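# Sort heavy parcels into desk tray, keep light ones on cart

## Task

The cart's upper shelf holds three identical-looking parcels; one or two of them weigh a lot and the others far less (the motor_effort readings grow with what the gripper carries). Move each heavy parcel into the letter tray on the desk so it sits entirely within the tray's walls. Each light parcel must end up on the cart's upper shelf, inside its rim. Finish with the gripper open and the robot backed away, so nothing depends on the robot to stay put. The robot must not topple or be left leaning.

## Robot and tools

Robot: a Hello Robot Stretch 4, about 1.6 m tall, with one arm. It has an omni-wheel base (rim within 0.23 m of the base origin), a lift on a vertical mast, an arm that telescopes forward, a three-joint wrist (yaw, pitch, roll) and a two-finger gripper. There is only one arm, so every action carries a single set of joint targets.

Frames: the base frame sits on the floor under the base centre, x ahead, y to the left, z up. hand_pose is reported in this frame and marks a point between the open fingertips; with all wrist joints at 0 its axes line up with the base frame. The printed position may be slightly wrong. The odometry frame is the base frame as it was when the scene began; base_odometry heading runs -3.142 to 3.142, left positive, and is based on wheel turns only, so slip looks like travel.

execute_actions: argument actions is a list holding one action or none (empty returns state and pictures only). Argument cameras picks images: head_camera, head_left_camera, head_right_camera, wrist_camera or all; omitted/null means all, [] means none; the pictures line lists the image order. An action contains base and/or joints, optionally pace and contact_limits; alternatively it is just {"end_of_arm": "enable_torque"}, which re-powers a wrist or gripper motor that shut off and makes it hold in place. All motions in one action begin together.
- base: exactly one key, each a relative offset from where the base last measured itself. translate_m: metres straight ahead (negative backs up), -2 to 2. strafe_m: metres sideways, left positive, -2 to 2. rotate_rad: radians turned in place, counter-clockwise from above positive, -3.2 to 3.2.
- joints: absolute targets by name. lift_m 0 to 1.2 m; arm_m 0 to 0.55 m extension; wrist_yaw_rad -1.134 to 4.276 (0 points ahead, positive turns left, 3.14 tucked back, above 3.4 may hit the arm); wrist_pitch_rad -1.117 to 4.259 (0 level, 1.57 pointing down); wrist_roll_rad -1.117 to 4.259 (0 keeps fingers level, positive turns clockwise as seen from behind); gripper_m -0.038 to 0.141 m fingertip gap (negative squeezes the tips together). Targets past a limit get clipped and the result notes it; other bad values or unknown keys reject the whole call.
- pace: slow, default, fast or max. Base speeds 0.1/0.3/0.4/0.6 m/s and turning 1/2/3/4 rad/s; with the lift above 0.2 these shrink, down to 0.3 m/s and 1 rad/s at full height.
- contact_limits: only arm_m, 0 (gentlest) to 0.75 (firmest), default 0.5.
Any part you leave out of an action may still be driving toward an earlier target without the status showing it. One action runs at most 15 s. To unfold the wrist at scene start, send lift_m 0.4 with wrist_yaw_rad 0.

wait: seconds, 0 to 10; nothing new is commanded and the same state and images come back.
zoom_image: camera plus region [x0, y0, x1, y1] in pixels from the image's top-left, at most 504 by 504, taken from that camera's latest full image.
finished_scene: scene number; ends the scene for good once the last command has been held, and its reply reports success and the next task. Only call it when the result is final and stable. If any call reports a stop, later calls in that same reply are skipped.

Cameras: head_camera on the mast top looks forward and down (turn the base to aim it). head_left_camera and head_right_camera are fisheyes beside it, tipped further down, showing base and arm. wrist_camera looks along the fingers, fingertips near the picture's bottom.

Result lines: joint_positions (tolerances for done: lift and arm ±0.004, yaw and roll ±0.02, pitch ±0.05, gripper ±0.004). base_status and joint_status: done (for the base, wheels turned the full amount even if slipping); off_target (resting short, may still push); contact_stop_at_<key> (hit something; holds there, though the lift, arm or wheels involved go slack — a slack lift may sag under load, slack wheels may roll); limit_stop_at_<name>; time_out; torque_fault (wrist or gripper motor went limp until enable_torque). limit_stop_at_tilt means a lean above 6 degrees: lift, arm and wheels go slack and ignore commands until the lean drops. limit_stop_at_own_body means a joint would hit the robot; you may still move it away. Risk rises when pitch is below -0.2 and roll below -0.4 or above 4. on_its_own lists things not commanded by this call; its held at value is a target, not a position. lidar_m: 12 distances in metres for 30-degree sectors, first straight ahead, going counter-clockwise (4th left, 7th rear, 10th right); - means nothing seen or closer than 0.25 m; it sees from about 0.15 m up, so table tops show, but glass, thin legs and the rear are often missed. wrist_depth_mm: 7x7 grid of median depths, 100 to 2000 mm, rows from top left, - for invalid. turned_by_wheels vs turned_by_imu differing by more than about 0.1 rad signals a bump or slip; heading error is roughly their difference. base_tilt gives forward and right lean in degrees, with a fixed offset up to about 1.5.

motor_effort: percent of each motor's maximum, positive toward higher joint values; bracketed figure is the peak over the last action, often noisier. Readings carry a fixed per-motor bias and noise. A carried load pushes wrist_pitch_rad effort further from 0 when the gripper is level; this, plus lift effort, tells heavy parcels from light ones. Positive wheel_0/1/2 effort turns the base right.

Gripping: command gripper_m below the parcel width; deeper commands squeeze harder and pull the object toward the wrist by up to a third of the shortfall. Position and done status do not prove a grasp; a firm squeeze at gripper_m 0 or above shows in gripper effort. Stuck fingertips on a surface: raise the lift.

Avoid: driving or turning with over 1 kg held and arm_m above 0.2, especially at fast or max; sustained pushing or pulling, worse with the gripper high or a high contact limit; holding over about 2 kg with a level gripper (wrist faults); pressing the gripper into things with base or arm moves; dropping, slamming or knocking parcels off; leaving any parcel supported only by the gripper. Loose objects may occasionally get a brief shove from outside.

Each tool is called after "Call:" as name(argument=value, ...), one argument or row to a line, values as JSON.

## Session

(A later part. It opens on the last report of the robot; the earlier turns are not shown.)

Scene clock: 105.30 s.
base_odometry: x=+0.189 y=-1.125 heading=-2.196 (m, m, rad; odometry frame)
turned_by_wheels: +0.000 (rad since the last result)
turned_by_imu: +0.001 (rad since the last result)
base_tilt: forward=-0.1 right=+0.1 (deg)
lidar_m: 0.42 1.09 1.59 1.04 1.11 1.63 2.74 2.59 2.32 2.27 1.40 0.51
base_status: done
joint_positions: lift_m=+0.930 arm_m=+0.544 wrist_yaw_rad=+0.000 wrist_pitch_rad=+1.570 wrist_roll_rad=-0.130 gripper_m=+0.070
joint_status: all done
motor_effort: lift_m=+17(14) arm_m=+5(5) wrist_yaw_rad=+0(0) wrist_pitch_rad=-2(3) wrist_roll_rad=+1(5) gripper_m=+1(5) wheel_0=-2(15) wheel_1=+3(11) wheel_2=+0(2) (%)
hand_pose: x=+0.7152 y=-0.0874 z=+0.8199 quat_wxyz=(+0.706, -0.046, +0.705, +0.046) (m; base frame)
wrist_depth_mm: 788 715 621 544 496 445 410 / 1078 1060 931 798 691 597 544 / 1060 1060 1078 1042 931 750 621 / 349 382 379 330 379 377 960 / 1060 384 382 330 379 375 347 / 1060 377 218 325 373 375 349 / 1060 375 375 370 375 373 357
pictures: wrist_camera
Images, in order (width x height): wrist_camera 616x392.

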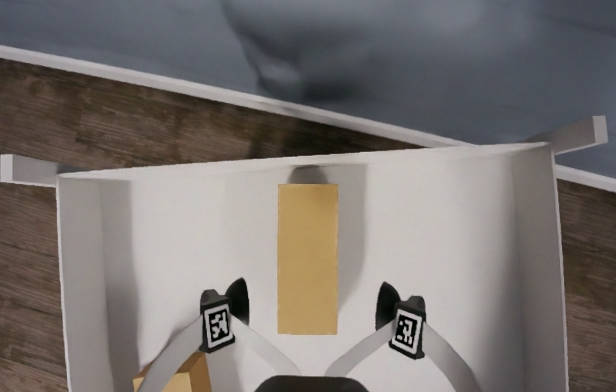

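Aligned.

Call:
execute_actions(
  actions=[
    {"joints":{"lift_m":0.822}},
  ],
  cameras=[],
)

Call:
execute_actions(
  actions=[
    {"joints":{"gripper_m":-0.01}},
  ],
  cameras=[],
)

Call:
execute_actions(
  actions=[
    {"joints":{"lift_m":1.0,"arm_m":0.45}},
  ],
  cameras=[],
)

Call:
execute_actions(
  actions=[
    {"joints":{"wrist_pitch_rad":0.6}},
  ],
  cameras=["wrist_camera"],
)

Scene clock: 109.67 s.
base_odometry: x=+0.189 y=-1.125 heading=-2.196 (m, m, rad; odometry frame)
turned_by_wheels: +0.000 (rad since the last result)
turned_by_imu: +0.001 (rad since the last result)
base_tilt: forward=-0.1 right=+0.3 (deg)
lidar_m: 0.44 1.09 1.58 1.06 1.10 1.62 2.73 2.63 2.34 2.26 1.40 0.49
base_status: not commanded
joint_positions: lift_m=+0.822 arm_m=+0.544 wrist_yaw_rad=+0.000 wrist_pitch_rad=+1.570 wrist_roll_rad=-0.130 gripper_m=+0.070
joint_status: all done
motor_effort: lift_m=+17(19) arm_m=+5(5) wrist_yaw_rad=-1(0) wrist_pitch_rad=+0(2) wrist_roll_rad=+1(1) gripper_m=-2(1) wheel_0=-2(3) wheel_1=+3(3) wheel_2=+0(0) (%)
hand_pose: x=+0.7152 y=-0.0874 z=+0.7119 quat_wxyz=(+0.706, -0.046, +0.705, +0.046) (m; base frame)
wrist_depth_mm: 809 707 621 544 496 445 410 / 960 960 891 788 676 597 539 / 976 274 273 273 273 273 271 / 276 274 273 220 271 270 271 / 272 272 271 219 270 268 267 / 273 270 219 217 268 267 266 / 270 270 267 215 265 266 265
pictures: none
No camera images: the call's "cameras" was empty. Leave "cameras" out to get every camera's image.

Scene clock: 111.23 s.
base_odometry: x=+0.189 y=-1.125 heading=-2.196 (m, m, rad; odometry frame)
turned_by_wheels: +0.000 (rad since the last result)
turned_by_imu: +0.000 (rad since the last result)
base_tilt: forward=-0.1 right=+0.3 (deg)
lidar_m: 0.45 1.09 1.59 1.07 1.11 1.65 2.73 2.57 2.33 2.28 1.38 0.49
base_status: not commanded
joint_positions: lift_m=+0.822 arm_m=+0.544 wrist_yaw_rad=+0.000 wrist_pitch_rad=+1.570 wrist_roll_rad=-0.130 gripper_m=-0.009
joint_status: all done
motor_effort: lift_m=+17(17) arm_m=+6(5) wrist_yaw_rad=+1(1) wrist_pitch_rad=-2(3) wrist_roll_rad=+2(2) gripper_m=-22(24) wheel_0=-3(3) wheel_1=+3(3) wheel_2=+0(0) (%)
hand_pose: x=+0.7152 y=-0.0874 z=+0.7119 quat_wxyz=(+0.706, -0.046, +0.705, +0.046) (m; base frame)
wrist_depth_mm: 809 707 621 544 492 449 410 / 976 960 891 788 691 591 544 / 960 274 274 273 271 272 270 / 274 274 273 204 270 271 270 / 273 273 272 202 268 267 270 / 271 271 204 201 202 267 265 / 270 160 267 200 193 163 264
pictures: none
No camera images: the call's "cameras" was empty. Leave "cameras" out to get every camera's image.

Scene clock: 113.07 s.
base_odometry: x=+0.189 y=-1.125 heading=-2.196 (m, m, rad; odometry frame)
turned_by_wheels: +0.000 (rad since the last result)
turned_by_imu: +0.000 (rad since the last result)
base_tilt: forward=-0.2 right=+0.3 (deg)
lidar_m: 0.43 1.08 1.56 1.06 1.12 1.64 2.73 2.60 2.32 2.27 1.41 0.53
base_status: not commanded
joint_positions: lift_m=+1.000 arm_m=+0.451 wrist_yaw_rad=+0.000 wrist_pitch_rad=+1.570 wrist_roll_rad=-0.130 gripper_m=-0.009
joint_status: all done
motor_effort: lift_m=+22(22) arm_m=-6(5) wrist_yaw_rad=+1(1) wrist_pitch_rad=-4(1) wrist_roll_rad=+1(1) gripper_m=-20(25) wheel_0=-3(3) wheel_1=+3(3) wheel_2=+0(0) (%)
hand_pose: x=+0.6220 y=-0.0874 z=+0.8895 quat_wxyz=(+0.706, -0.046, +0.705, +0.046) (m; base frame)
wrist_depth_mm: 1078 946 866 750 676 609 530 / 1160 1118 991 459 455 430 707 / 1138 455 459 455 455 452 1025 / 1138 455 445 204 452 449 1118 / 1118 452 452 203 449 445 1118 / 1118 452 204 200 201 442 1098 / 1118 159 394 201 193 163 1078
pictures: none
No camera images: the call's "cameras" was empty. Leave "cameras" out to get every camera's image.

Scene clock: 114.20 s.
base_odometry: x=+0.189 y=-1.125 heading=-2.196 (m, m, rad; odometry frame)
turned_by_wheels: +0.000 (rad since the last result)
turned_by_imu: +0.000 (rad since the last result)
base_tilt: forward=+0.0 right=+0.3 (deg)
lidar_m: 0.44 1.11 1.61 1.03 1.10 1.64 2.74 2.59 2.35 2.26 1.38 0.51
base_status: not commanded
joint_positions: lift_m=+1.000 arm_m=+0.451 wrist_yaw_rad=+0.000 wrist_pitch_rad=+0.603 wrist_roll_rad=-0.130 gripper_m=-0.009
joint_status: all done
motor_effort: lift_m=+22(22) arm_m=-5(6) wrist_yaw_rad=-1(1) wrist_pitch_rad=-11(16) wrist_roll_rad=+1(2) gripper_m=-21(21) wheel_0=-2(2) wheel_1=+3(3) wheel_2=+0(0) (%)
hand_pose: x=+0.8594 y=-0.0874 z=+1.0144 quat_wxyz=(+0.953, -0.062, +0.296, +0.019) (m; base frame)
wrist_depth_mm: 342 330 317 304 294 282 273 / 368 359 342 327 315 303 294 / 407 389 370 353 340 324 317 / 452 433 407 204 368 353 340 / 512 477 452 203 402 384 375 / 569 539 204 201 201 427 410 / 668 160 535 200 194 163 452
pictures: wrist_camera
Images, in order (width x height): wrist_camera 616x392.

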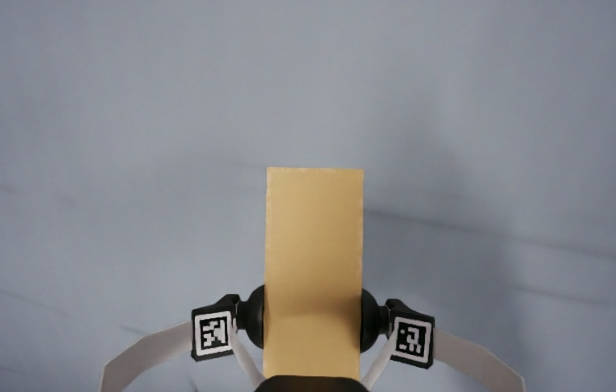

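Call:
execute_actions(
  actions=[
    {"joints":{"wrist_pitch_rad":1.57,"arm_m":0.53}},
  ],
  cameras=[],
)

Call:
execute_actions(
  actions=[
    {"joints":{"lift_m":0.826}},
  ],
  cameras=[],
)

Call:
execute_actions(
  actions=[
    {"joints":{"gripper_m":0.07}},
  ],
  cameras=[],
)

Call:
execute_actions(
  actions=[
    {"joints":{"lift_m":1.0}},
  ],
  cameras=[],
)

Call:
execute_actions(
  actions=[
    {"base":{"strafe_m":0.125},"joints":{"arm_m":0.41,"wrist_roll_rad":-0.22}},
  ],
  cameras=["wrist_camera","head_camera"],
)

Scene clock: 123.20 s.
base_odometry: x=+0.189 y=-1.125 heading=-2.196 (m, m, rad; odometry frame)
turned_by_wheels: +0.000 (rad since the last result)
turned_by_imu: +0.001 (rad since the last result)
base_tilt: forward=+0.0 right=+0.2 (deg)
lidar_m: 0.44 1.11 1.56 1.04 1.13 1.64 2.74 2.60 2.35 2.26 1.37 0.52
base_status: not commanded
joint_positions: lift_m=+1.000 arm_m=+0.529 wrist_yaw_rad=+0.000 wrist_pitch_rad=+1.570 wrist_roll_rad=-0.130 gripper_m=-0.009
joint_status: all done
motor_effort: lift_m=+22(22) arm_m=+5(5) wrist_yaw_rad=+1(0) wrist_pitch_rad=-2(8) wrist_roll_rad=+1(1) gripper_m=-23(18) wheel_0=-2(3) wheel_1=+3(3) wheel_2=+0(0) (%)
hand_pose: x=+0.7003 y=-0.0874 z=+0.8895 quat_wxyz=(+0.706, -0.046, +0.705, +0.046) (m; base frame)
wrist_depth_mm: 842 759 668 574 525 477 439 / 1160 1138 991 842 715 627 569 / 1160 1138 1138 1138 946 768 778 / 1160 452 452 204 452 452 1118 / 1138 452 452 204 445 445 1118 / 1118 449 204 202 201 442 1098 / 1118 160 389 200 193 163 1098
pictures: none
No camera images: the call's "cameras" was empty. Leave "cameras" out to get every camera's image.

Scene clock: 125.00 s.
base_odometry: x=+0.189 y=-1.125 heading=-2.196 (m, m, rad; odometry frame)
turned_by_wheels: +0.000 (rad since the last result)
turned_by_imu: +0.000 (rad since the last result)
base_tilt: forward=+0.0 right=+0.3 (deg)
lidar_m: 0.42 1.11 1.62 1.04 1.11 1.66 2.73 2.60 2.35 2.26 1.38 0.53
base_status: not commanded
joint_positions: lift_m=+0.826 arm_m=+0.529 wrist_yaw_rad=+0.000 wrist_pitch_rad=+1.570 wrist_roll_rad=-0.130 gripper_m=-0.009
joint_status: all done
motor_effort: lift_m=+17(21) arm_m=+5(5) wrist_yaw_rad=+1(1) wrist_pitch_rad=-2(0) wrist_roll_rad=+1(1) gripper_m=-22(19) wheel_0=-2(2) wheel_1=+3(3) wheel_2=+0(0) (%)
hand_pose: x=+0.7002 y=-0.0874 z=+0.7159 quat_wxyz=(+0.706, -0.046, +0.705, +0.046) (m; base frame)
wrist_depth_mm: 854 759 661 569 525 477 433 / 976 960 904 778 668 554 512 / 274 270 278 277 277 276 274 / 278 279 277 204 276 274 273 / 278 274 276 202 274 273 272 / 274 274 203 201 202 272 271 / 273 159 270 200 194 163 268
pictures: none
No camera images: the call's "cameras" was empty. Leave "cameras" out to get every camera's image.

Scene clock: 126.57 s.
base_odometry: x=+0.189 y=-1.125 heading=-2.196 (m, m, rad; odometry frame)
turned_by_wheels: +0.000 (rad since the last result)
turned_by_imu: +0.000 (rad since the last result)
base_tilt: forward=+0.1 right=+0.3 (deg)
lidar_m: 0.44 1.11 1.57 1.04 1.09 1.62 2.73 2.62 2.36 2.27 1.41 0.52
base_status: not commanded
joint_positions: lift_m=+0.826 arm_m=+0.529 wrist_yaw_rad=+0.000 wrist_pitch_rad=+1.570 wrist_roll_rad=-0.130 gripper_m=+0.070
joint_status: all done
motor_effort: lift_m=+17(17) arm_m=+6(5) wrist_yaw_rad=+1(0) wrist_pitch_rad=-1(1) wrist_roll_rad=+1(1) gripper_m=-2(24) wheel_0=-2(3) wheel_1=+3(3) wheel_2=+0(0) (%)
hand_pose: x=+0.7002 y=-0.0874 z=+0.7159 quat_wxyz=(+0.706, -0.046, +0.705, +0.046) (m; base frame)
wrist_depth_mm: 842 750 668 574 517 477 430 / 976 976 917 768 668 549 512 / 273 268 278 277 277 277 274 / 279 277 277 224 276 274 273 / 277 276 276 224 273 273 272 / 274 274 218 222 273 272 270 / 273 273 272 220 270 270 268
pictures: none
No camera images: the call's "cameras" was empty. Leave "cameras" out to get every camera's image.

Scene clock: 128.37 s.
base_odometry: x=+0.189 y=-1.125 heading=-2.196 (m, m, rad; odometry frame)
turned_by_wheels: +0.000 (rad since the last result)
turned_by_imu: +0.000 (rad since the last result)
base_tilt: forward=-0.1 right=+0.3 (deg)
lidar_m: 0.44 1.09 1.60 1.05 1.11 1.62 2.74 2.60 2.35 2.29 1.40 0.54
base_status: not commanded
joint_positions: lift_m=+1.000 arm_m=+0.529 wrist_yaw_rad=+0.000 wrist_pitch_rad=+1.570 wrist_roll_rad=-0.130 gripper_m=+0.070
joint_status: all done
motor_effort: lift_m=+22(23) arm_m=+5(5) wrist_yaw_rad=+0(0) wrist_pitch_rad=-1(2) wrist_roll_rad=+1(2) gripper_m=-3(0) wheel_0=-3(2) wheel_1=+3(3) wheel_2=+0(0) (%)
hand_pose: x=+0.7002 y=-0.0874 z=+0.8895 quat_wxyz=(+0.706, -0.046, +0.705, +0.046) (m; base frame)
wrist_depth_mm: 842 759 661 569 525 473 433 / 1160 1118 991 831 723 621 569 / 1160 1138 1138 1138 946 750 778 / 1138 452 452 452 452 452 1098 / 1138 449 452 399 445 445 1118 / 1138 445 219 442 436 445 1098 / 1118 430 394 442 442 407 1098
pictures: none
No camera images: the call's "cameras" was empty. Leave "cameras" out to get every camera's image.

Scene clock: 129.97 s.
base_odometry: x=+0.290 y=-1.198 heading=-2.196 (m, m, rad; odometry frame)
turned_by_wheels: +0.000 (rad since the last result)
turned_by_imu: +0.000 (rad since the last result)
base_tilt: forward=-0.1 right=+0.3 (deg)
lidar_m: 0.44 1.11 1.60 0.92 0.97 1.44 2.71 2.65 2.46 2.39 1.41 0.48
base_status: done
joint_positions: lift_m=+1.000 arm_m=+0.411 wrist_yaw_rad=+0.000 wrist_pitch_rad=+1.570 wrist_roll_rad=-0.220 gripper_m=+0.070
joint_status: all done
motor_effort: lift_m=+22(22) arm_m=-6(5) wrist_yaw_rad=+1(1) wrist_pitch_rad=-2(3) wrist_roll_rad=-2(1) gripper_m=-2(2) wheel_0=-3(14) wheel_1=+2(13) wheel_2=+0(0) (%)
hand_pose: x=+0.5820 y=-0.0874 z=+0.8895 quat_wxyz=(+0.703, -0.077, +0.703, +0.077) (m; base frame)
wrist_depth_mm: 1160 1138 1025 878 750 668 597 / 1160 1138 1118 455 455 455 455 / 1182 1160 1118 455 455 452 455 / 1138 1138 1118 449 452 445 452 / 1138 1138 1118 449 445 445 445 / 1098 1118 217 394 445 445 442 / 1118 1138 404 394 413 439 439
pictures: head_camera, wrist_camera
Images, in order (width x height): head_camera 420x560, wrist_camera 616x392.

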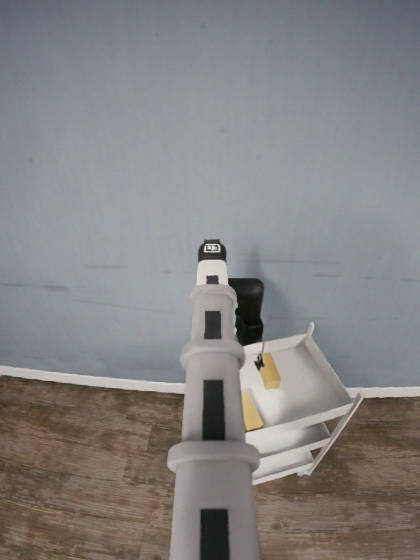

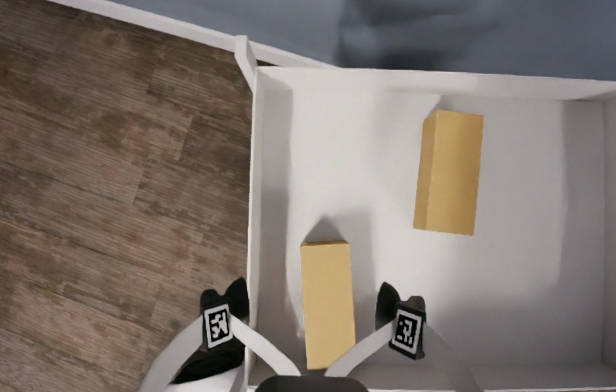

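Call:
execute_actions(
  actions=[
    {"base":{"strafe_m":-0.015},"joints":{"arm_m":0.40,"wrist_roll_rad":-0.17}},
  ],
  cameras=[],
)

Call:
execute_actions(
  actions=[
    {"joints":{"lift_m":0.9}},
  ],
  cameras=["wrist_camera"],
)

Scene clock: 134.33 s.
base_odometry: x=+0.278 y=-1.189 heading=-2.196 (m, m, rad; odometry frame)
turned_by_wheels: +0.000 (rad since the last result)
turned_by_imu: +0.001 (rad since the last result)
base_tilt: forward=-0.1 right=+0.2 (deg)
lidar_m: 0.43 1.11 1.59 0.93 0.98 1.47 2.72 2.65 2.44 2.35 1.41 0.49
base_status: done
joint_positions: lift_m=+1.000 arm_m=+0.401 wrist_yaw_rad=+0.000 wrist_pitch_rad=+1.570 wrist_roll_rad=-0.170 gripper_m=+0.070
joint_status: all done
motor_effort: lift_m=+22(22) arm_m=-5(5) wrist_yaw_rad=+2(1) wrist_pitch_rad=-3(4) wrist_roll_rad=+1(4) gripper_m=+1(1) wheel_0=+4(11) wheel_1=-4(6) wheel_2=+0(0) (%)
hand_pose: x=+0.5720 y=-0.0874 z=+0.8895 quat_wxyz=(+0.705, -0.060, +0.704, +0.060) (m; base frame)
wrist_depth_mm: 1160 1138 960 878 778 699 627 / 1182 1160 1160 459 439 439 455 / 1138 1138 1118 455 452 452 452 / 1160 1138 1138 452 449 449 445 / 1138 1118 1138 427 449 449 445 / 1098 1118 219 394 439 445 445 / 1138 1118 392 387 377 413 433
pictures: none
No camera images: the call's "cameras" was empty. Leave "cameras" out to get every camera's image.

Scene clock: 135.77 s.
base_odometry: x=+0.278 y=-1.189 heading=-2.196 (m, m, rad; odometry frame)
turned_by_wheels: +0.000 (rad since the last result)
turned_by_imu: +0.000 (rad since the last result)
base_tilt: forward=-0.2 right=+0.3 (deg)
lidar_m: 0.44 1.12 1.60 0.93 1.01 1.45 2.73 2.66 2.42 2.38 1.41 0.48
base_status: not commanded
joint_positions: lift_m=+0.900 arm_m=+0.401 wrist_yaw_rad=+0.000 wrist_pitch_rad=+1.570 wrist_roll_rad=-0.170 gripper_m=+0.070
joint_status: all done
motor_effort: lift_m=+17(21) arm_m=-5(5) wrist_yaw_rad=+2(0) wrist_pitch_rad=-4(2) wrist_roll_rad=+1(2) gripper_m=-3(1) wheel_0=+4(4) wheel_1=-4(4) wheel_2=+0(0) (%)
hand_pose: x=+0.5720 y=-0.0874 z=+0.7899 quat_wxyz=(+0.705, -0.060, +0.704, +0.060) (m; base frame)
wrist_depth_mm: 1060 1025 342 324 324 336 332 / 1042 1042 357 355 355 301 351 / 1042 1042 355 351 355 298 353 / 1025 1060 351 353 351 297 349 / 1025 1025 351 296 347 345 343 / 1008 1025 218 297 345 343 343 / 991 1008 336 293 340 342 343
pictures: wrist_camera
Images, in order (width x height): wrist_camera 616x392.

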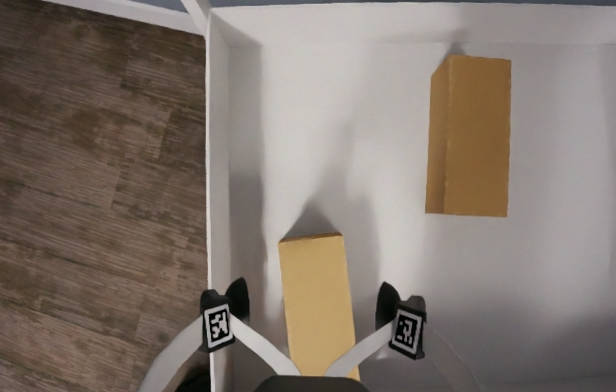

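Call:
execute_actions(
  actions=[
    {"joints":{"lift_m":0.824,"arm_m":0.385}},
  ],
  cameras=["wrist_camera"],
)

Call:
execute_actions(
  actions=[
    {"joints":{"gripper_m":-0.01}},
  ],
  cameras=[],
)

Call:
execute_actions(
  actions=[
    {"joints":{"lift_m":1.0}},
  ],
  cameras=[],
)

Call:
execute_actions(
  actions=[
    {"joints":{"wrist_pitch_rad":0.6,"arm_m":0.3}},
  ],
  cameras=["wrist_camera"],
)

Scene clock: 141.33 s.
base_odometry: x=+0.278 y=-1.189 heading=-2.196 (m, m, rad; odometry frame)
turned_by_wheels: +0.000 (rad since the last result)
turned_by_imu: +0.001 (rad since the last result)
base_tilt: forward=-0.1 right=+0.4 (deg)
lidar_m: 0.43 1.10 1.59 0.94 0.99 1.45 2.72 2.64 2.46 2.39 1.42 0.47
base_status: not commanded
joint_positions: lift_m=+0.824 arm_m=+0.386 wrist_yaw_rad=+0.000 wrist_pitch_rad=+1.570 wrist_roll_rad=-0.170 gripper_m=+0.070
joint_status: all done
motor_effort: lift_m=+17(15) arm_m=-6(6) wrist_yaw_rad=+2(1) wrist_pitch_rad=-3(1) wrist_roll_rad=+2(2) gripper_m=+0(3) wheel_0=+4(4) wheel_1=-4(4) wheel_2=+0(0) (%)
hand_pose: x=+0.5570 y=-0.0874 z=+0.7139 quat_wxyz=(+0.705, -0.060, +0.704, +0.060) (m; base frame)
wrist_depth_mm: 976 976 278 279 279 241 224 / 976 946 278 279 278 238 223 / 960 960 277 276 276 235 222 / 931 960 276 276 274 272 260 / 960 931 272 221 272 271 271 / 946 946 209 220 218 271 268 / 931 931 251 219 217 270 268
pictures: wrist_camera
Images, in order (width x height): wrist_camera 616x392.

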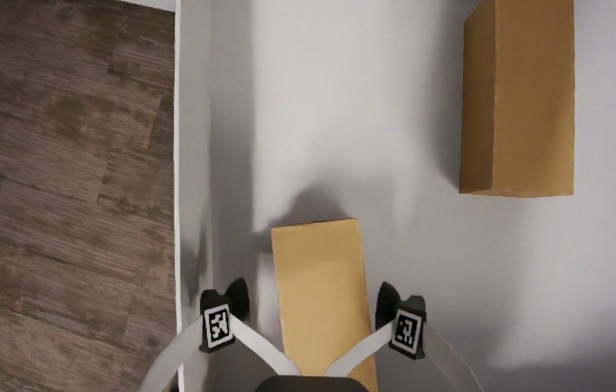

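Scene clock: 142.90 s.
base_odometry: x=+0.278 y=-1.189 heading=-2.196 (m, m, rad; odometry frame)
turned_by_wheels: +0.000 (rad since the last result)
turned_by_imu: +0.000 (rad since the last result)
base_tilt: forward=-0.2 right=+0.2 (deg)
lidar_m: 0.41 1.09 1.58 0.95 0.98 1.46 2.72 2.65 2.47 2.36 1.38 0.48
base_status: not commanded
joint_positions: lift_m=+0.824 arm_m=+0.386 wrist_yaw_rad=+0.000 wrist_pitch_rad=+1.570 wrist_roll_rad=-0.170 gripper_m=-0.009
joint_status: all done
motor_effort: lift_m=+19(19) arm_m=-6(5) wrist_yaw_rad=+0(2) wrist_pitch_rad=-1(1) wrist_roll_rad=+1(2) gripper_m=-24(29) wheel_0=+4(4) wheel_1=-4(4) wheel_2=+0(0) (%)
hand_pose: x=+0.5572 y=-0.0874 z=+0.7138 quat_wxyz=(+0.705, -0.060, +0.704, +0.060) (m; base frame)
wrist_depth_mm: 976 976 279 277 277 241 222 / 960 976 277 276 276 241 223 / 946 960 274 274 273 236 219 / 960 946 273 273 273 271 270 / 960 946 273 204 271 271 268 / 931 946 197 204 206 266 266 / 960 157 204 203 180 162 267
pictures: none
No camera images: the call's "cameras" was empty. Leave "cameras" out to get every camera's image.

Scene clock: 144.70 s.
base_odometry: x=+0.278 y=-1.189 heading=-2.196 (m, m, rad; odometry frame)
turned_by_wheels: +0.000 (rad since the last result)
turned_by_imu: +0.000 (rad since the last result)
base_tilt: forward=-0.1 right=+0.3 (deg)
lidar_m: 0.43 1.12 1.60 0.95 1.01 1.50 2.73 2.67 2.43 2.36 1.40 0.48
base_status: not commanded
joint_positions: lift_m=+1.000 arm_m=+0.386 wrist_yaw_rad=+0.000 wrist_pitch_rad=+1.570 wrist_roll_rad=-0.170 gripper_m=-0.009
joint_status: all done
motor_effort: lift_m=+24(23) arm_m=-5(5) wrist_yaw_rad=+0(0) wrist_pitch_rad=-1(0) wrist_roll_rad=+1(1) gripper_m=-25(24) wheel_0=+4(3) wheel_1=-4(4) wheel_2=+0(0) (%)
hand_pose: x=+0.5572 y=-0.0874 z=+0.8893 quat_wxyz=(+0.705, -0.060, +0.704, +0.060) (m; base frame)
wrist_depth_mm: 1160 1138 976 854 741 640 621 / 1160 1160 1160 455 452 452 449 / 1160 1138 1138 452 449 452 449 / 1138 1138 1118 452 452 449 449 / 1118 1118 1118 205 445 445 445 / 1098 1118 197 204 207 442 442 / 1098 156 327 203 179 163 1118
pictures: none
No camera images: the call's "cameras" was empty. Leave "cameras" out to get every camera's image.

Scene clock: 145.90 s.
base_odometry: x=+0.278 y=-1.189 heading=-2.196 (m, m, rad; odometry frame)
turned_by_wheels: +0.000 (rad since the last result)
turned_by_imu: +0.000 (rad since the last result)
base_tilt: forward=-0.1 right=+0.3 (deg)
lidar_m: 0.44 1.11 1.57 0.95 1.00 1.45 2.71 2.64 2.46 2.34 1.40 0.50
base_status: not commanded
joint_positions: lift_m=+1.000 arm_m=+0.301 wrist_yaw_rad=+0.000 wrist_pitch_rad=+0.607 wrist_roll_rad=-0.170 gripper_m=-0.009
joint_status: all done
motor_effort: lift_m=+24(24) arm_m=-5(5) wrist_yaw_rad=+0(2) wrist_pitch_rad=-23(24) wrist_roll_rad=+1(2) gripper_m=-21(23) wheel_0=+4(4) wheel_1=-4(4) wheel_2=+0(0) (%)
hand_pose: x=+0.7087 y=-0.0874 z=+1.0132 quat_wxyz=(+0.951, -0.081, +0.298, +0.026) (m; base frame)
wrist_depth_mm: 512 496 473 455 436 415 404 / 564 539 512 492 469 445 430 / 621 591 559 535 512 484 462 / 699 647 615 585 549 525 500 / 788 732 683 206 603 574 549 / 891 831 199 204 223 634 597 / 1078 157 415 202 179 162 661
pictures: wrist_camera
Images, in order (width x height): wrist_camera 616x392.

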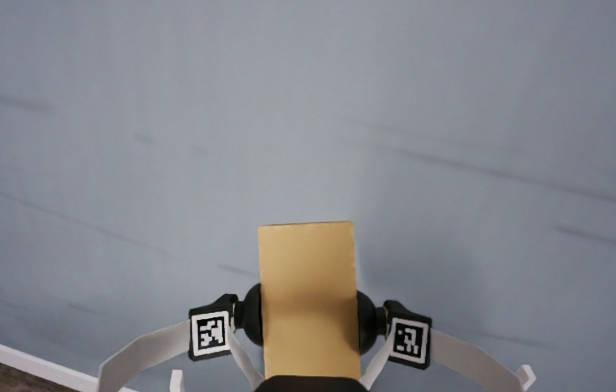

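Call:
execute_actions(
  actions=[
    {"base":{"translate_m":-0.45},"joints":{"arm_m":0.05,"wrist_pitch_rad":1.57}},
  ],
  cameras=[],
)

Call:
execute_actions(
  actions=[
    {"base":{"rotate_rad":-1.6},"joints":{"lift_m":1.2,"wrist_roll_rad":0.2}},
  ],
  cameras=["head_camera"],
)

Call:
execute_actions(
  actions=[
    {"base":{"translate_m":1.6}},
  ],
  cameras=["head_camera"],
)

Scene clock: 153.03 s.
base_odometry: x=+0.542 y=-0.825 heading=-2.197 (m, m, rad; odometry frame)
turned_by_wheels: -0.001 (rad since the last result)
turned_by_imu: +0.002 (rad since the last result)
base_tilt: forward=-0.2 right=+0.3 (deg)
lidar_m: 0.89 1.56 0.98 0.93 1.01 1.50 2.27 2.20 2.45 2.35 2.02 0.98
base_status: done
joint_positions: lift_m=+1.000 arm_m=+0.051 wrist_yaw_rad=+0.000 wrist_pitch_rad=+1.570 wrist_roll_rad=-0.170 gripper_m=-0.009
joint_status: all done
motor_effort: lift_m=+23(24) arm_m=-5(6) wrist_yaw_rad=+2(3) wrist_pitch_rad=-1(19) wrist_roll_rad=+1(2) gripper_m=-22(24) wheel_0=-5(10) wheel_1=-4(10) wheel_2=+2(14) (%)
hand_pose: x=+0.2220 y=-0.0874 z=+0.8894 quat_wxyz=(+0.705, -0.060, +0.704, +0.060) (m; base frame)
wrist_depth_mm: 1160 1160 1138 1138 1138 1138 1160 / 1182 1138 1138 1160 1138 1098 1118 / 1160 1138 1138 1138 1118 1118 1118 / 1160 1138 1138 1098 1118 1138 1118 / 1118 1118 1118 204 1118 1118 1098 / 1138 1138 198 204 202 1118 1078 / 1098 156 878 202 194 163 1098
pictures: none
No camera images: the call's "cameras" was empty. Leave "cameras" out to get every camera's image.

Scene clock: 155.30 s.
base_odometry: x=+0.542 y=-0.825 heading=+2.487 (m, m, rad; odometry frame)
turned_by_wheels: -1.599 (rad since the last result)
turned_by_imu: -1.572 (rad since the last result)
base_tilt: forward=-0.2 right=+0.2 (deg)
lidar_m: 2.35 2.04 1.01 0.89 1.57 0.99 0.96 1.03 1.45 2.26 2.22 2.44
base_status: done
joint_positions: lift_m=+1.200 arm_m=+0.051 wrist_yaw_rad=+0.000 wrist_pitch_rad=+1.570 wrist_roll_rad=+0.200 gripper_m=-0.009
joint_status: all done
motor_effort: lift_m=+24(27) arm_m=-5(5) wrist_yaw_rad=+0(1) wrist_pitch_rad=-1(0) wrist_roll_rad=+2(5) gripper_m=-27(22) wheel_0=+5(9) wheel_1=+3(9) wheel_2=+5(9) (%)
hand_pose: x=+0.2221 y=-0.0874 z=+1.0893 quat_wxyz=(+0.704, +0.070, +0.703, -0.070) (m; base frame)
wrist_depth_mm: 1366 1366 1366 1336 1366 1366 1366 / 1366 1366 1336 1308 1336 1336 1336 / 1336 1308 1366 1336 1308 1308 1366 / 1336 1336 1366 1336 1308 1281 1336 / 1336 1308 1336 205 1308 1308 1308 / 1336 1308 198 204 207 1308 1336 / 1308 156 1118 203 179 162 1281
pictures: head_camera
Images, in order (width x height): head_camera 420x560.

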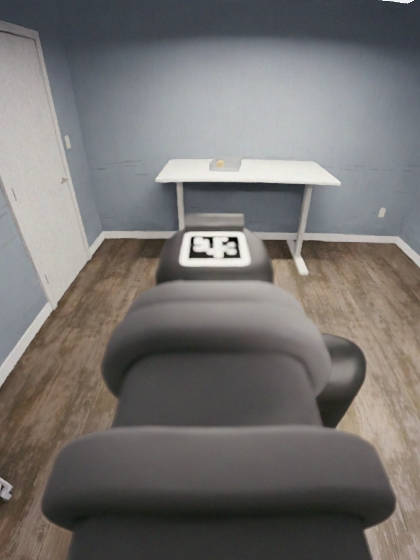

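Scene clock: 162.13 s.
base_odometry: x=-0.728 y=+0.149 heading=+2.488 (m, m, rad; odometry frame)
turned_by_wheels: +0.001 (rad since the last result)
turned_by_imu: -0.005 (rad since the last result)
base_tilt: forward=+0.0 right=+0.3 (deg)
lidar_m: 0.75 0.79 1.47 1.42 1.51 1.54 2.57 2.69 2.10 2.03 1.05 0.79
base_status: done
joint_positions: lift_m=+1.200 arm_m=+0.051 wrist_yaw_rad=+0.000 wrist_pitch_rad=+1.570 wrist_roll_rad=+0.200 gripper_m=-0.009
joint_status: not commanded
motor_effort: lift_m=+24(24) arm_m=-5(6) wrist_yaw_rad=+0(0) wrist_pitch_rad=-1(1) wrist_roll_rad=+1(1) gripper_m=-20(24) wheel_0=+5(8) wheel_1=+5(10) wheel_2=-2(14) (%)
hand_pose: x=+0.2221 y=-0.0874 z=+1.0894 quat_wxyz=(+0.704, +0.070, +0.703, -0.070) (m; base frame)
wrist_depth_mm: 1397 1366 1366 1366 1336 1397 1336 / 1366 1366 1336 1336 1336 1366 1308 / 1366 1308 1336 1308 1366 1336 1336 / 1366 1336 1336 1308 1366 1308 1336 / 1336 1366 1336 204 1336 1336 1308 / 1336 1366 197 204 202 1308 1308 / 1308 156 1078 205 194 163 1281
pictures: head_camera
Images, in order (width x height): head_camera 420x560.

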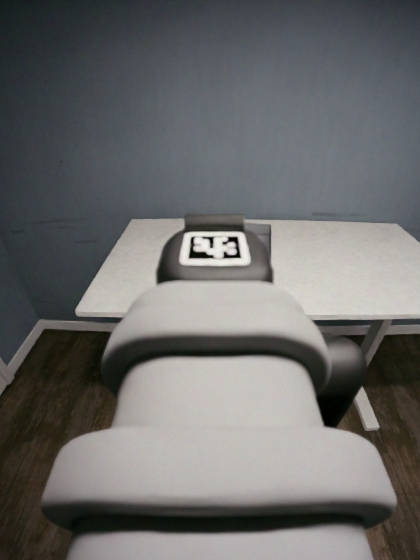

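Call:
execute_actions(
  actions=[
    {"base":{"translate_m":0.418},"pace":"slow"},
  ],
  cameras=[],
)

Call:
execute_actions(
  actions=[
    {"joints":{"arm_m":0.4},"pace":"slow"},
  ],
  cameras=["wrist_camera","head_right_camera"],
)

Scene clock: 169.63 s.
base_odometry: x=-1.059 y=+0.403 heading=+2.488 (m, m, rad; odometry frame)
turned_by_wheels: +0.001 (rad since the last result)
turned_by_imu: +0.000 (rad since the last result)
base_tilt: forward=-0.2 right=+0.3 (deg)
lidar_m: 0.33 0.32 0.50 1.39 1.49 1.89 3.73 3.15 2.09 2.04 0.48 0.35
base_status: done
joint_positions: lift_m=+1.200 arm_m=+0.051 wrist_yaw_rad=+0.000 wrist_pitch_rad=+1.570 wrist_roll_rad=+0.200 gripper_m=-0.009
joint_status: not commanded
motor_effort: lift_m=+24(24) arm_m=-6(5) wrist_yaw_rad=+0(0) wrist_pitch_rad=-2(0) wrist_roll_rad=+2(2) gripper_m=-22(24) wheel_0=+6(9) wheel_1=+6(8) wheel_2=-5(10) (%)
hand_pose: x=+0.2221 y=-0.0874 z=+1.0894 quat_wxyz=(+0.704, +0.070, +0.703, -0.070) (m; base frame)
wrist_depth_mm: 373 373 370 373 368 373 366 / 370 370 373 368 368 366 366 / 373 370 368 366 364 1336 1308 / 368 1366 1336 1308 1336 1308 1308 / 1336 1336 1336 204 1308 1281 1336 / 1336 1308 198 204 206 1308 1308 / 1308 156 1118 203 195 163 1281
pictures: none
No camera images: the call's "cameras" was empty. Leave "cameras" out to get every camera's image.

Scene clock: 174.40 s.
base_odometry: x=-1.059 y=+0.403 heading=+2.488 (m, m, rad; odometry frame)
turned_by_wheels: +0.000 (rad since the last result)
turned_by_imu: +0.001 (rad since the last result)
base_tilt: forward=-0.1 right=+0.3 (deg)
lidar_m: 0.32 0.35 0.51 1.39 1.50 1.87 3.73 3.16 2.11 2.05 0.49 0.36
base_status: not commanded
joint_positions: lift_m=+1.200 arm_m=+0.399 wrist_yaw_rad=+0.000 wrist_pitch_rad=+1.570 wrist_roll_rad=+0.200 gripper_m=-0.009
joint_status: all done
motor_effort: lift_m=+24(24) arm_m=+5(6) wrist_yaw_rad=+2(1) wrist_pitch_rad=-2(1) wrist_roll_rad=+2(2) gripper_m=-24(23) wheel_0=+6(7) wheel_1=+6(6) wheel_2=-4(4) (%)
hand_pose: x=+0.5702 y=-0.0874 z=+1.0894 quat_wxyz=(+0.704, +0.070, +0.703, -0.070) (m; base frame)
wrist_depth_mm: 373 370 324 366 362 366 366 / 373 368 325 362 364 362 362 / 366 368 329 359 359 362 357 / 368 364 362 357 357 355 359 / 364 359 357 206 355 355 355 / 362 359 197 204 206 357 355 / 359 156 357 204 180 163 351
pictures: head_right_camera, wrist_camera
Images, in order (width x height): head_right_camera 420x672, wrist_camera 616x392.

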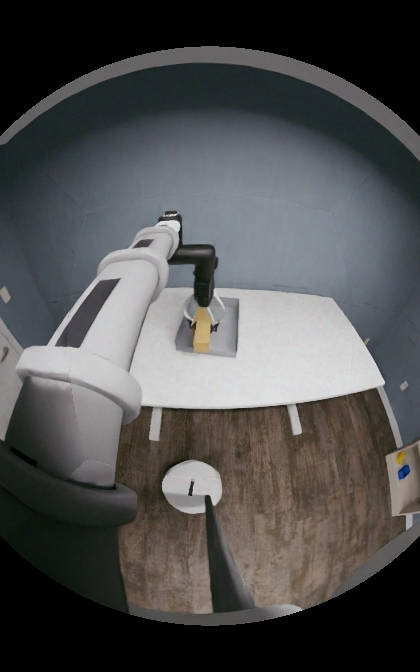

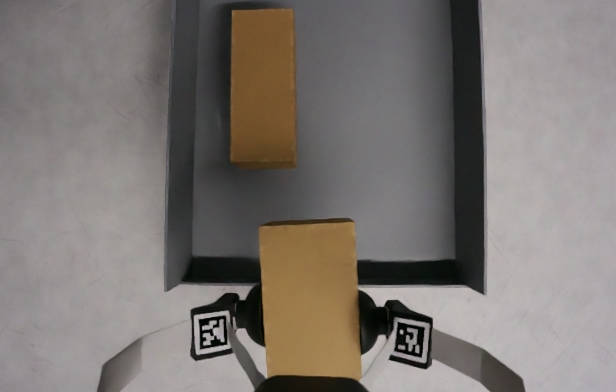

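Call:
execute_actions(
  actions=[
    {"base":{"strafe_m":-0.06},"joints":{"arm_m":0.55},"pace":"slow"},
  ],
  cameras=[],
)

Call:
execute_actions(
  actions=[
    {"joints":{"lift_m":1.15},"pace":"slow"},
  ],
  cameras=["wrist_camera","head_right_camera"],
)

Scene clock: 180.50 s.
base_odometry: x=-1.023 y=+0.450 heading=+2.489 (m, m, rad; odometry frame)
turned_by_wheels: +0.000 (rad since the last result)
turned_by_imu: +0.001 (rad since the last result)
base_tilt: forward=-0.1 right=+0.3 (deg)
lidar_m: 0.32 0.34 0.49 1.44 1.56 1.90 3.71 3.16 2.05 2.00 0.47 0.34
base_status: done
joint_positions: lift_m=+1.200 arm_m=+0.547 wrist_yaw_rad=+0.000 wrist_pitch_rad=+1.570 wrist_roll_rad=+0.200 gripper_m=-0.009
joint_status: all done
joint sent to its limit — the command would take arm_m past its upper limit, so that joint was sent only as far as its limit.
motor_effort: lift_m=+24(24) arm_m=+5(5) wrist_yaw_rad=+0(0) wrist_pitch_rad=-1(1) wrist_roll_rad=+1(2) gripper_m=-25(26) wheel_0=+6(9) wheel_1=-4(9) wheel_2=+0(4) (%)
hand_pose: x=+0.7180 y=-0.0874 z=+1.0894 quat_wxyz=(+0.704, +0.070, +0.703, -0.070) (m; base frame)
wrist_depth_mm: 373 368 370 368 370 364 366 / 366 362 362 359 353 364 362 / 368 364 362 359 362 359 362 / 364 362 343 359 357 357 357 / 364 359 306 204 355 359 351 / 362 357 197 204 207 351 351 / 359 156 301 204 180 162 351
pictures: none
No camera images: the call's "cameras" was empty. Leave "cameras" out to get every camera's image.

Scene clock: 181.77 s.
base_odometry: x=-1.023 y=+0.450 heading=+2.489 (m, m, rad; odometry frame)
turned_by_wheels: +0.000 (rad since the last result)
turned_by_imu: +0.000 (rad since the last result)
base_tilt: forward=-0.1 right=+0.3 (deg)
lidar_m: 0.32 0.36 0.49 1.46 1.54 1.91 3.08 3.15 2.06 1.99 0.48 0.33
base_status: not commanded
joint_positions: lift_m=+1.150 arm_m=+0.547 wrist_yaw_rad=+0.000 wrist_pitch_rad=+1.570 wrist_roll_rad=+0.200 gripper_m=-0.009
joint_status: all done
motor_effort: lift_m=+19(22) arm_m=+5(5) wrist_yaw_rad=+1(1) wrist_pitch_rad=-2(0) wrist_roll_rad=+1(2) gripper_m=-22(24) wheel_0=+6(7) wheel_1=-4(4) wheel_2=+0(0) (%)
hand_pose: x=+0.7180 y=-0.0874 z=+1.0397 quat_wxyz=(+0.704, +0.070, +0.703, -0.070) (m; base frame)
wrist_depth_mm: 319 320 285 283 281 314 312 / 317 306 314 310 310 312 314 / 315 301 310 312 309 310 309 / 314 283 281 309 307 309 307 / 315 282 255 204 309 306 306 / 310 281 197 204 206 304 306 / 310 157 251 203 180 163 301
pictures: head_right_camera, wrist_camera
Images, in order (width x height): head_right_camera 420x672, wrist_camera 616x392.

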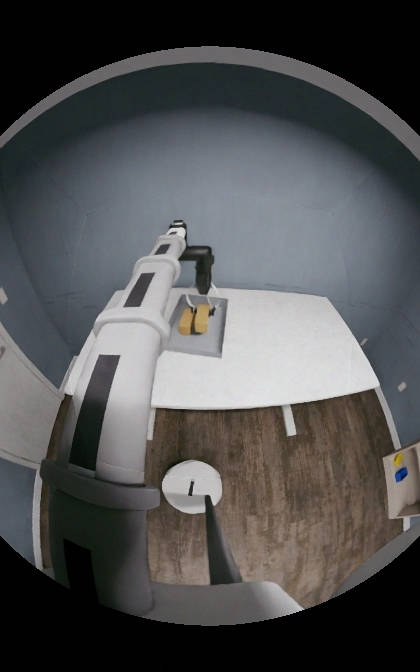

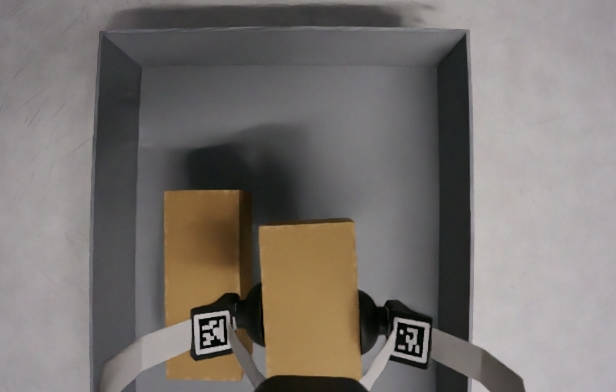

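Call:
execute_actions(
  actions=[
    {"base":{"strafe_m":-0.032},"pace":"slow"},
  ],
  cameras=["wrist_camera"],
)

Call:
execute_actions(
  actions=[
    {"joints":{"lift_m":1.124},"pace":"slow"},
  ],
  cameras=["wrist_camera"],
)

Call:
execute_actions(
  actions=[
    {"joints":{"gripper_m":0.06}},
  ],
  cameras=[],
)

Call:
execute_actions(
  actions=[
    {"joints":{"lift_m":1.2}},
  ],
  cameras=[],
)

Call:
execute_actions(
  actions=[
    {"joints":{"arm_m":0.44}},
  ],
  cameras=["wrist_camera","head_right_camera"],
)

Scene clock: 186.83 s.
base_odometry: x=-1.004 y=+0.475 heading=+2.489 (m, m, rad; odometry frame)
turned_by_wheels: +0.000 (rad since the last result)
turned_by_imu: +0.001 (rad since the last result)
base_tilt: forward=-0.1 right=+0.3 (deg)
lidar_m: 0.32 0.36 0.50 1.47 1.59 1.90 3.09 3.13 2.02 1.95 0.47 0.33
base_status: done
joint_positions: lift_m=+1.150 arm_m=+0.547 wrist_yaw_rad=+0.000 wrist_pitch_rad=+1.570 wrist_roll_rad=+0.200 gripper_m=-0.009
joint_status: not commanded
motor_effort: lift_m=+19(19) arm_m=+5(6) wrist_yaw_rad=+1(0) wrist_pitch_rad=+1(2) wrist_roll_rad=+1(2) gripper_m=-22(23) wheel_0=+6(8) wheel_1=-5(10) wheel_2=+0(1) (%)
hand_pose: x=+0.7180 y=-0.0874 z=+1.0397 quat_wxyz=(+0.704, +0.070, +0.703, -0.070) (m; base frame)
wrist_depth_mm: 320 291 319 317 315 315 314 / 281 314 310 314 310 314 312 / 300 312 312 310 310 312 312 / 298 312 310 307 309 307 307 / 297 256 309 204 306 309 307 / 283 256 198 204 203 304 306 / 281 156 253 204 195 162 303
pictures: wrist_camera
Images, in order (width x height): wrist_camera 616x392.

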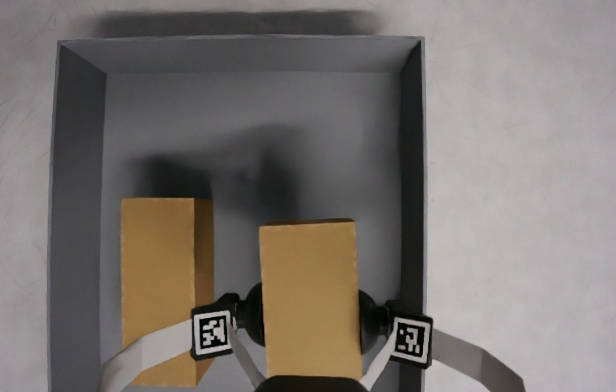

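Scene clock: 187.83 s.
base_odometry: x=-1.004 y=+0.475 heading=+2.489 (m, m, rad; odometry frame)
turned_by_wheels: +0.000 (rad since the last result)
turned_by_imu: +0.000 (rad since the last result)
base_tilt: forward=-0.2 right=+0.3 (deg)
lidar_m: 0.32 0.34 0.49 1.49 1.62 1.93 3.04 3.12 2.03 1.97 0.47 0.34
base_status: not commanded
joint_positions: lift_m=+1.124 arm_m=+0.547 wrist_yaw_rad=+0.000 wrist_pitch_rad=+1.570 wrist_roll_rad=+0.200 gripper_m=-0.009
joint_status: all done
motor_effort: lift_m=+19(19) arm_m=+5(5) wrist_yaw_rad=+0(0) wrist_pitch_rad=-3(1) wrist_roll_rad=+2(2) gripper_m=-22(26) wheel_0=+6(6) wheel_1=-5(5) wheel_2=+0(0) (%)
hand_pose: x=+0.7180 y=-0.0874 z=+1.0137 quat_wxyz=(+0.704, +0.070, +0.703, -0.070) (m; base frame)
wrist_depth_mm: 245 259 251 252 249 289 287 / 251 289 286 285 285 286 286 / 259 287 286 285 282 285 283 / 259 285 283 283 281 282 281 / 253 229 282 205 281 282 281 / 251 229 198 203 206 279 278 / 250 157 228 204 179 162 279
pictures: wrist_camera
Images, in order (width x height): wrist_camera 616x392.

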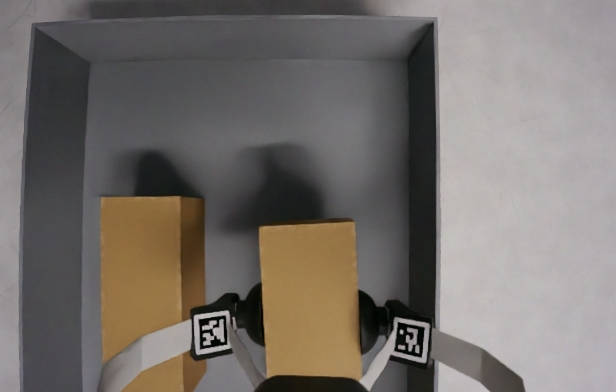

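Scene clock: 189.30 s.
base_odometry: x=-1.004 y=+0.475 heading=+2.489 (m, m, rad; odometry frame)
turned_by_wheels: +0.000 (rad since the last result)
turned_by_imu: +0.000 (rad since the last result)
base_tilt: forward=-0.1 right=+0.3 (deg)
lidar_m: 0.30 0.34 0.50 1.49 1.59 1.94 3.05 3.09 2.00 1.96 0.44 0.33
base_status: not commanded
joint_positions: lift_m=+1.124 arm_m=+0.547 wrist_yaw_rad=+0.000 wrist_pitch_rad=+1.570 wrist_roll_rad=+0.200 gripper_m=+0.060
joint_status: all done
motor_effort: lift_m=+19(19) arm_m=+5(5) wrist_yaw_rad=+0(1) wrist_pitch_rad=-2(0) wrist_roll_rad=+2(2) gripper_m=-5(21) wheel_0=+5(6) wheel_1=-4(5) wheel_2=+0(0) (%)
hand_pose: x=+0.7180 y=-0.0874 z=+1.0137 quat_wxyz=(+0.704, +0.070, +0.703, -0.070) (m; base frame)
wrist_depth_mm: 248 257 267 267 249 290 290 / 252 290 289 289 285 287 286 / 259 289 287 286 285 286 287 / 260 286 285 283 285 285 283 / 260 232 282 230 282 283 282 / 253 231 212 229 218 281 279 / 250 230 279 227 226 279 278
pictures: none
No camera images: the call's "cameras" was empty. Leave "cameras" out to get every camera's image.

Scene clock: 190.60 s.
base_odometry: x=-1.004 y=+0.475 heading=+2.489 (m, m, rad; odometry frame)
turned_by_wheels: +0.000 (rad since the last result)
turned_by_imu: +0.000 (rad since the last result)
base_tilt: forward=-0.1 right=+0.3 (deg)
lidar_m: 0.32 0.35 0.49 1.49 1.58 1.92 3.67 3.13 2.02 1.98 0.45 0.33
base_status: not commanded
joint_positions: lift_m=+1.200 arm_m=+0.547 wrist_yaw_rad=+0.000 wrist_pitch_rad=+1.570 wrist_roll_rad=+0.200 gripper_m=+0.060
joint_status: all done
motor_effort: lift_m=+22(25) arm_m=+5(5) wrist_yaw_rad=+0(0) wrist_pitch_rad=-3(2) wrist_roll_rad=+1(1) gripper_m=-2(2) wheel_0=+5(5) wheel_1=-4(4) wheel_2=+0(0) (%)
hand_pose: x=+0.7180 y=-0.0874 z=+1.0895 quat_wxyz=(+0.704, +0.070, +0.703, -0.070) (m; base frame)
wrist_depth_mm: 373 370 373 368 370 370 366 / 375 364 368 364 364 364 366 / 368 364 364 362 362 362 362 / 368 342 359 357 362 359 357 / 364 322 330 306 357 359 362 / 364 319 213 304 322 355 355 / 359 317 355 303 314 357 355
pictures: none
No camera images: the call's "cameras" was empty. Leave "cameras" out to get every camera's image.

Scene clock: 191.93 s.
base_odometry: x=-1.004 y=+0.475 heading=+2.489 (m, m, rad; odometry frame)
turned_by_wheels: +0.000 (rad since the last result)
turned_by_imu: +0.000 (rad since the last result)
base_tilt: forward=-0.1 right=+0.4 (deg)
lidar_m: 0.31 0.33 0.49 1.47 1.59 1.91 3.69 3.11 2.03 1.97 0.46 0.33
base_status: not commanded
joint_positions: lift_m=+1.200 arm_m=+0.441 wrist_yaw_rad=+0.000 wrist_pitch_rad=+1.570 wrist_roll_rad=+0.200 gripper_m=+0.060
joint_status: all done
motor_effort: lift_m=+22(22) arm_m=-6(5) wrist_yaw_rad=+1(0) wrist_pitch_rad=-3(2) wrist_roll_rad=+1(1) gripper_m=-2(2) wheel_0=+5(5) wheel_1=-4(4) wheel_2=+0(0) (%)
hand_pose: x=+0.6121 y=-0.0874 z=+1.0895 quat_wxyz=(+0.704, +0.070, +0.703, -0.070) (m; base frame)
wrist_depth_mm: 373 368 368 368 366 368 366 / 370 351 366 366 364 366 364 / 370 330 364 312 366 364 362 / 368 332 362 307 364 364 357 / 366 362 362 357 359 359 357 / 362 359 214 353 355 357 355 / 362 359 359 320 355 355 351
pictures: head_right_camera, wrist_camera
Images, in order (width x height): head_right_camera 420x672, wrist_camera 616x392.

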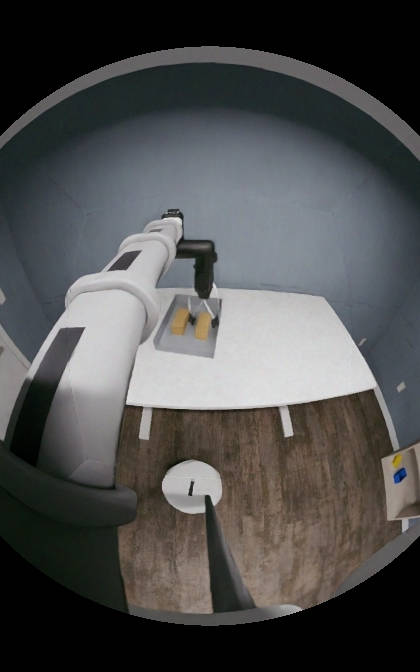

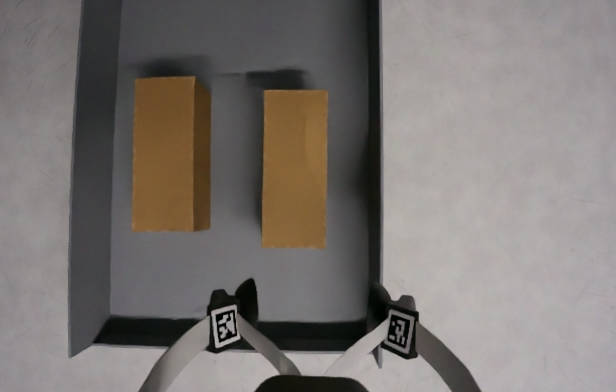

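Both inside; the middle parcel was released on the cart.

Call:
finished_scene(
  scene=2,
)

The scene is finished: the task was done.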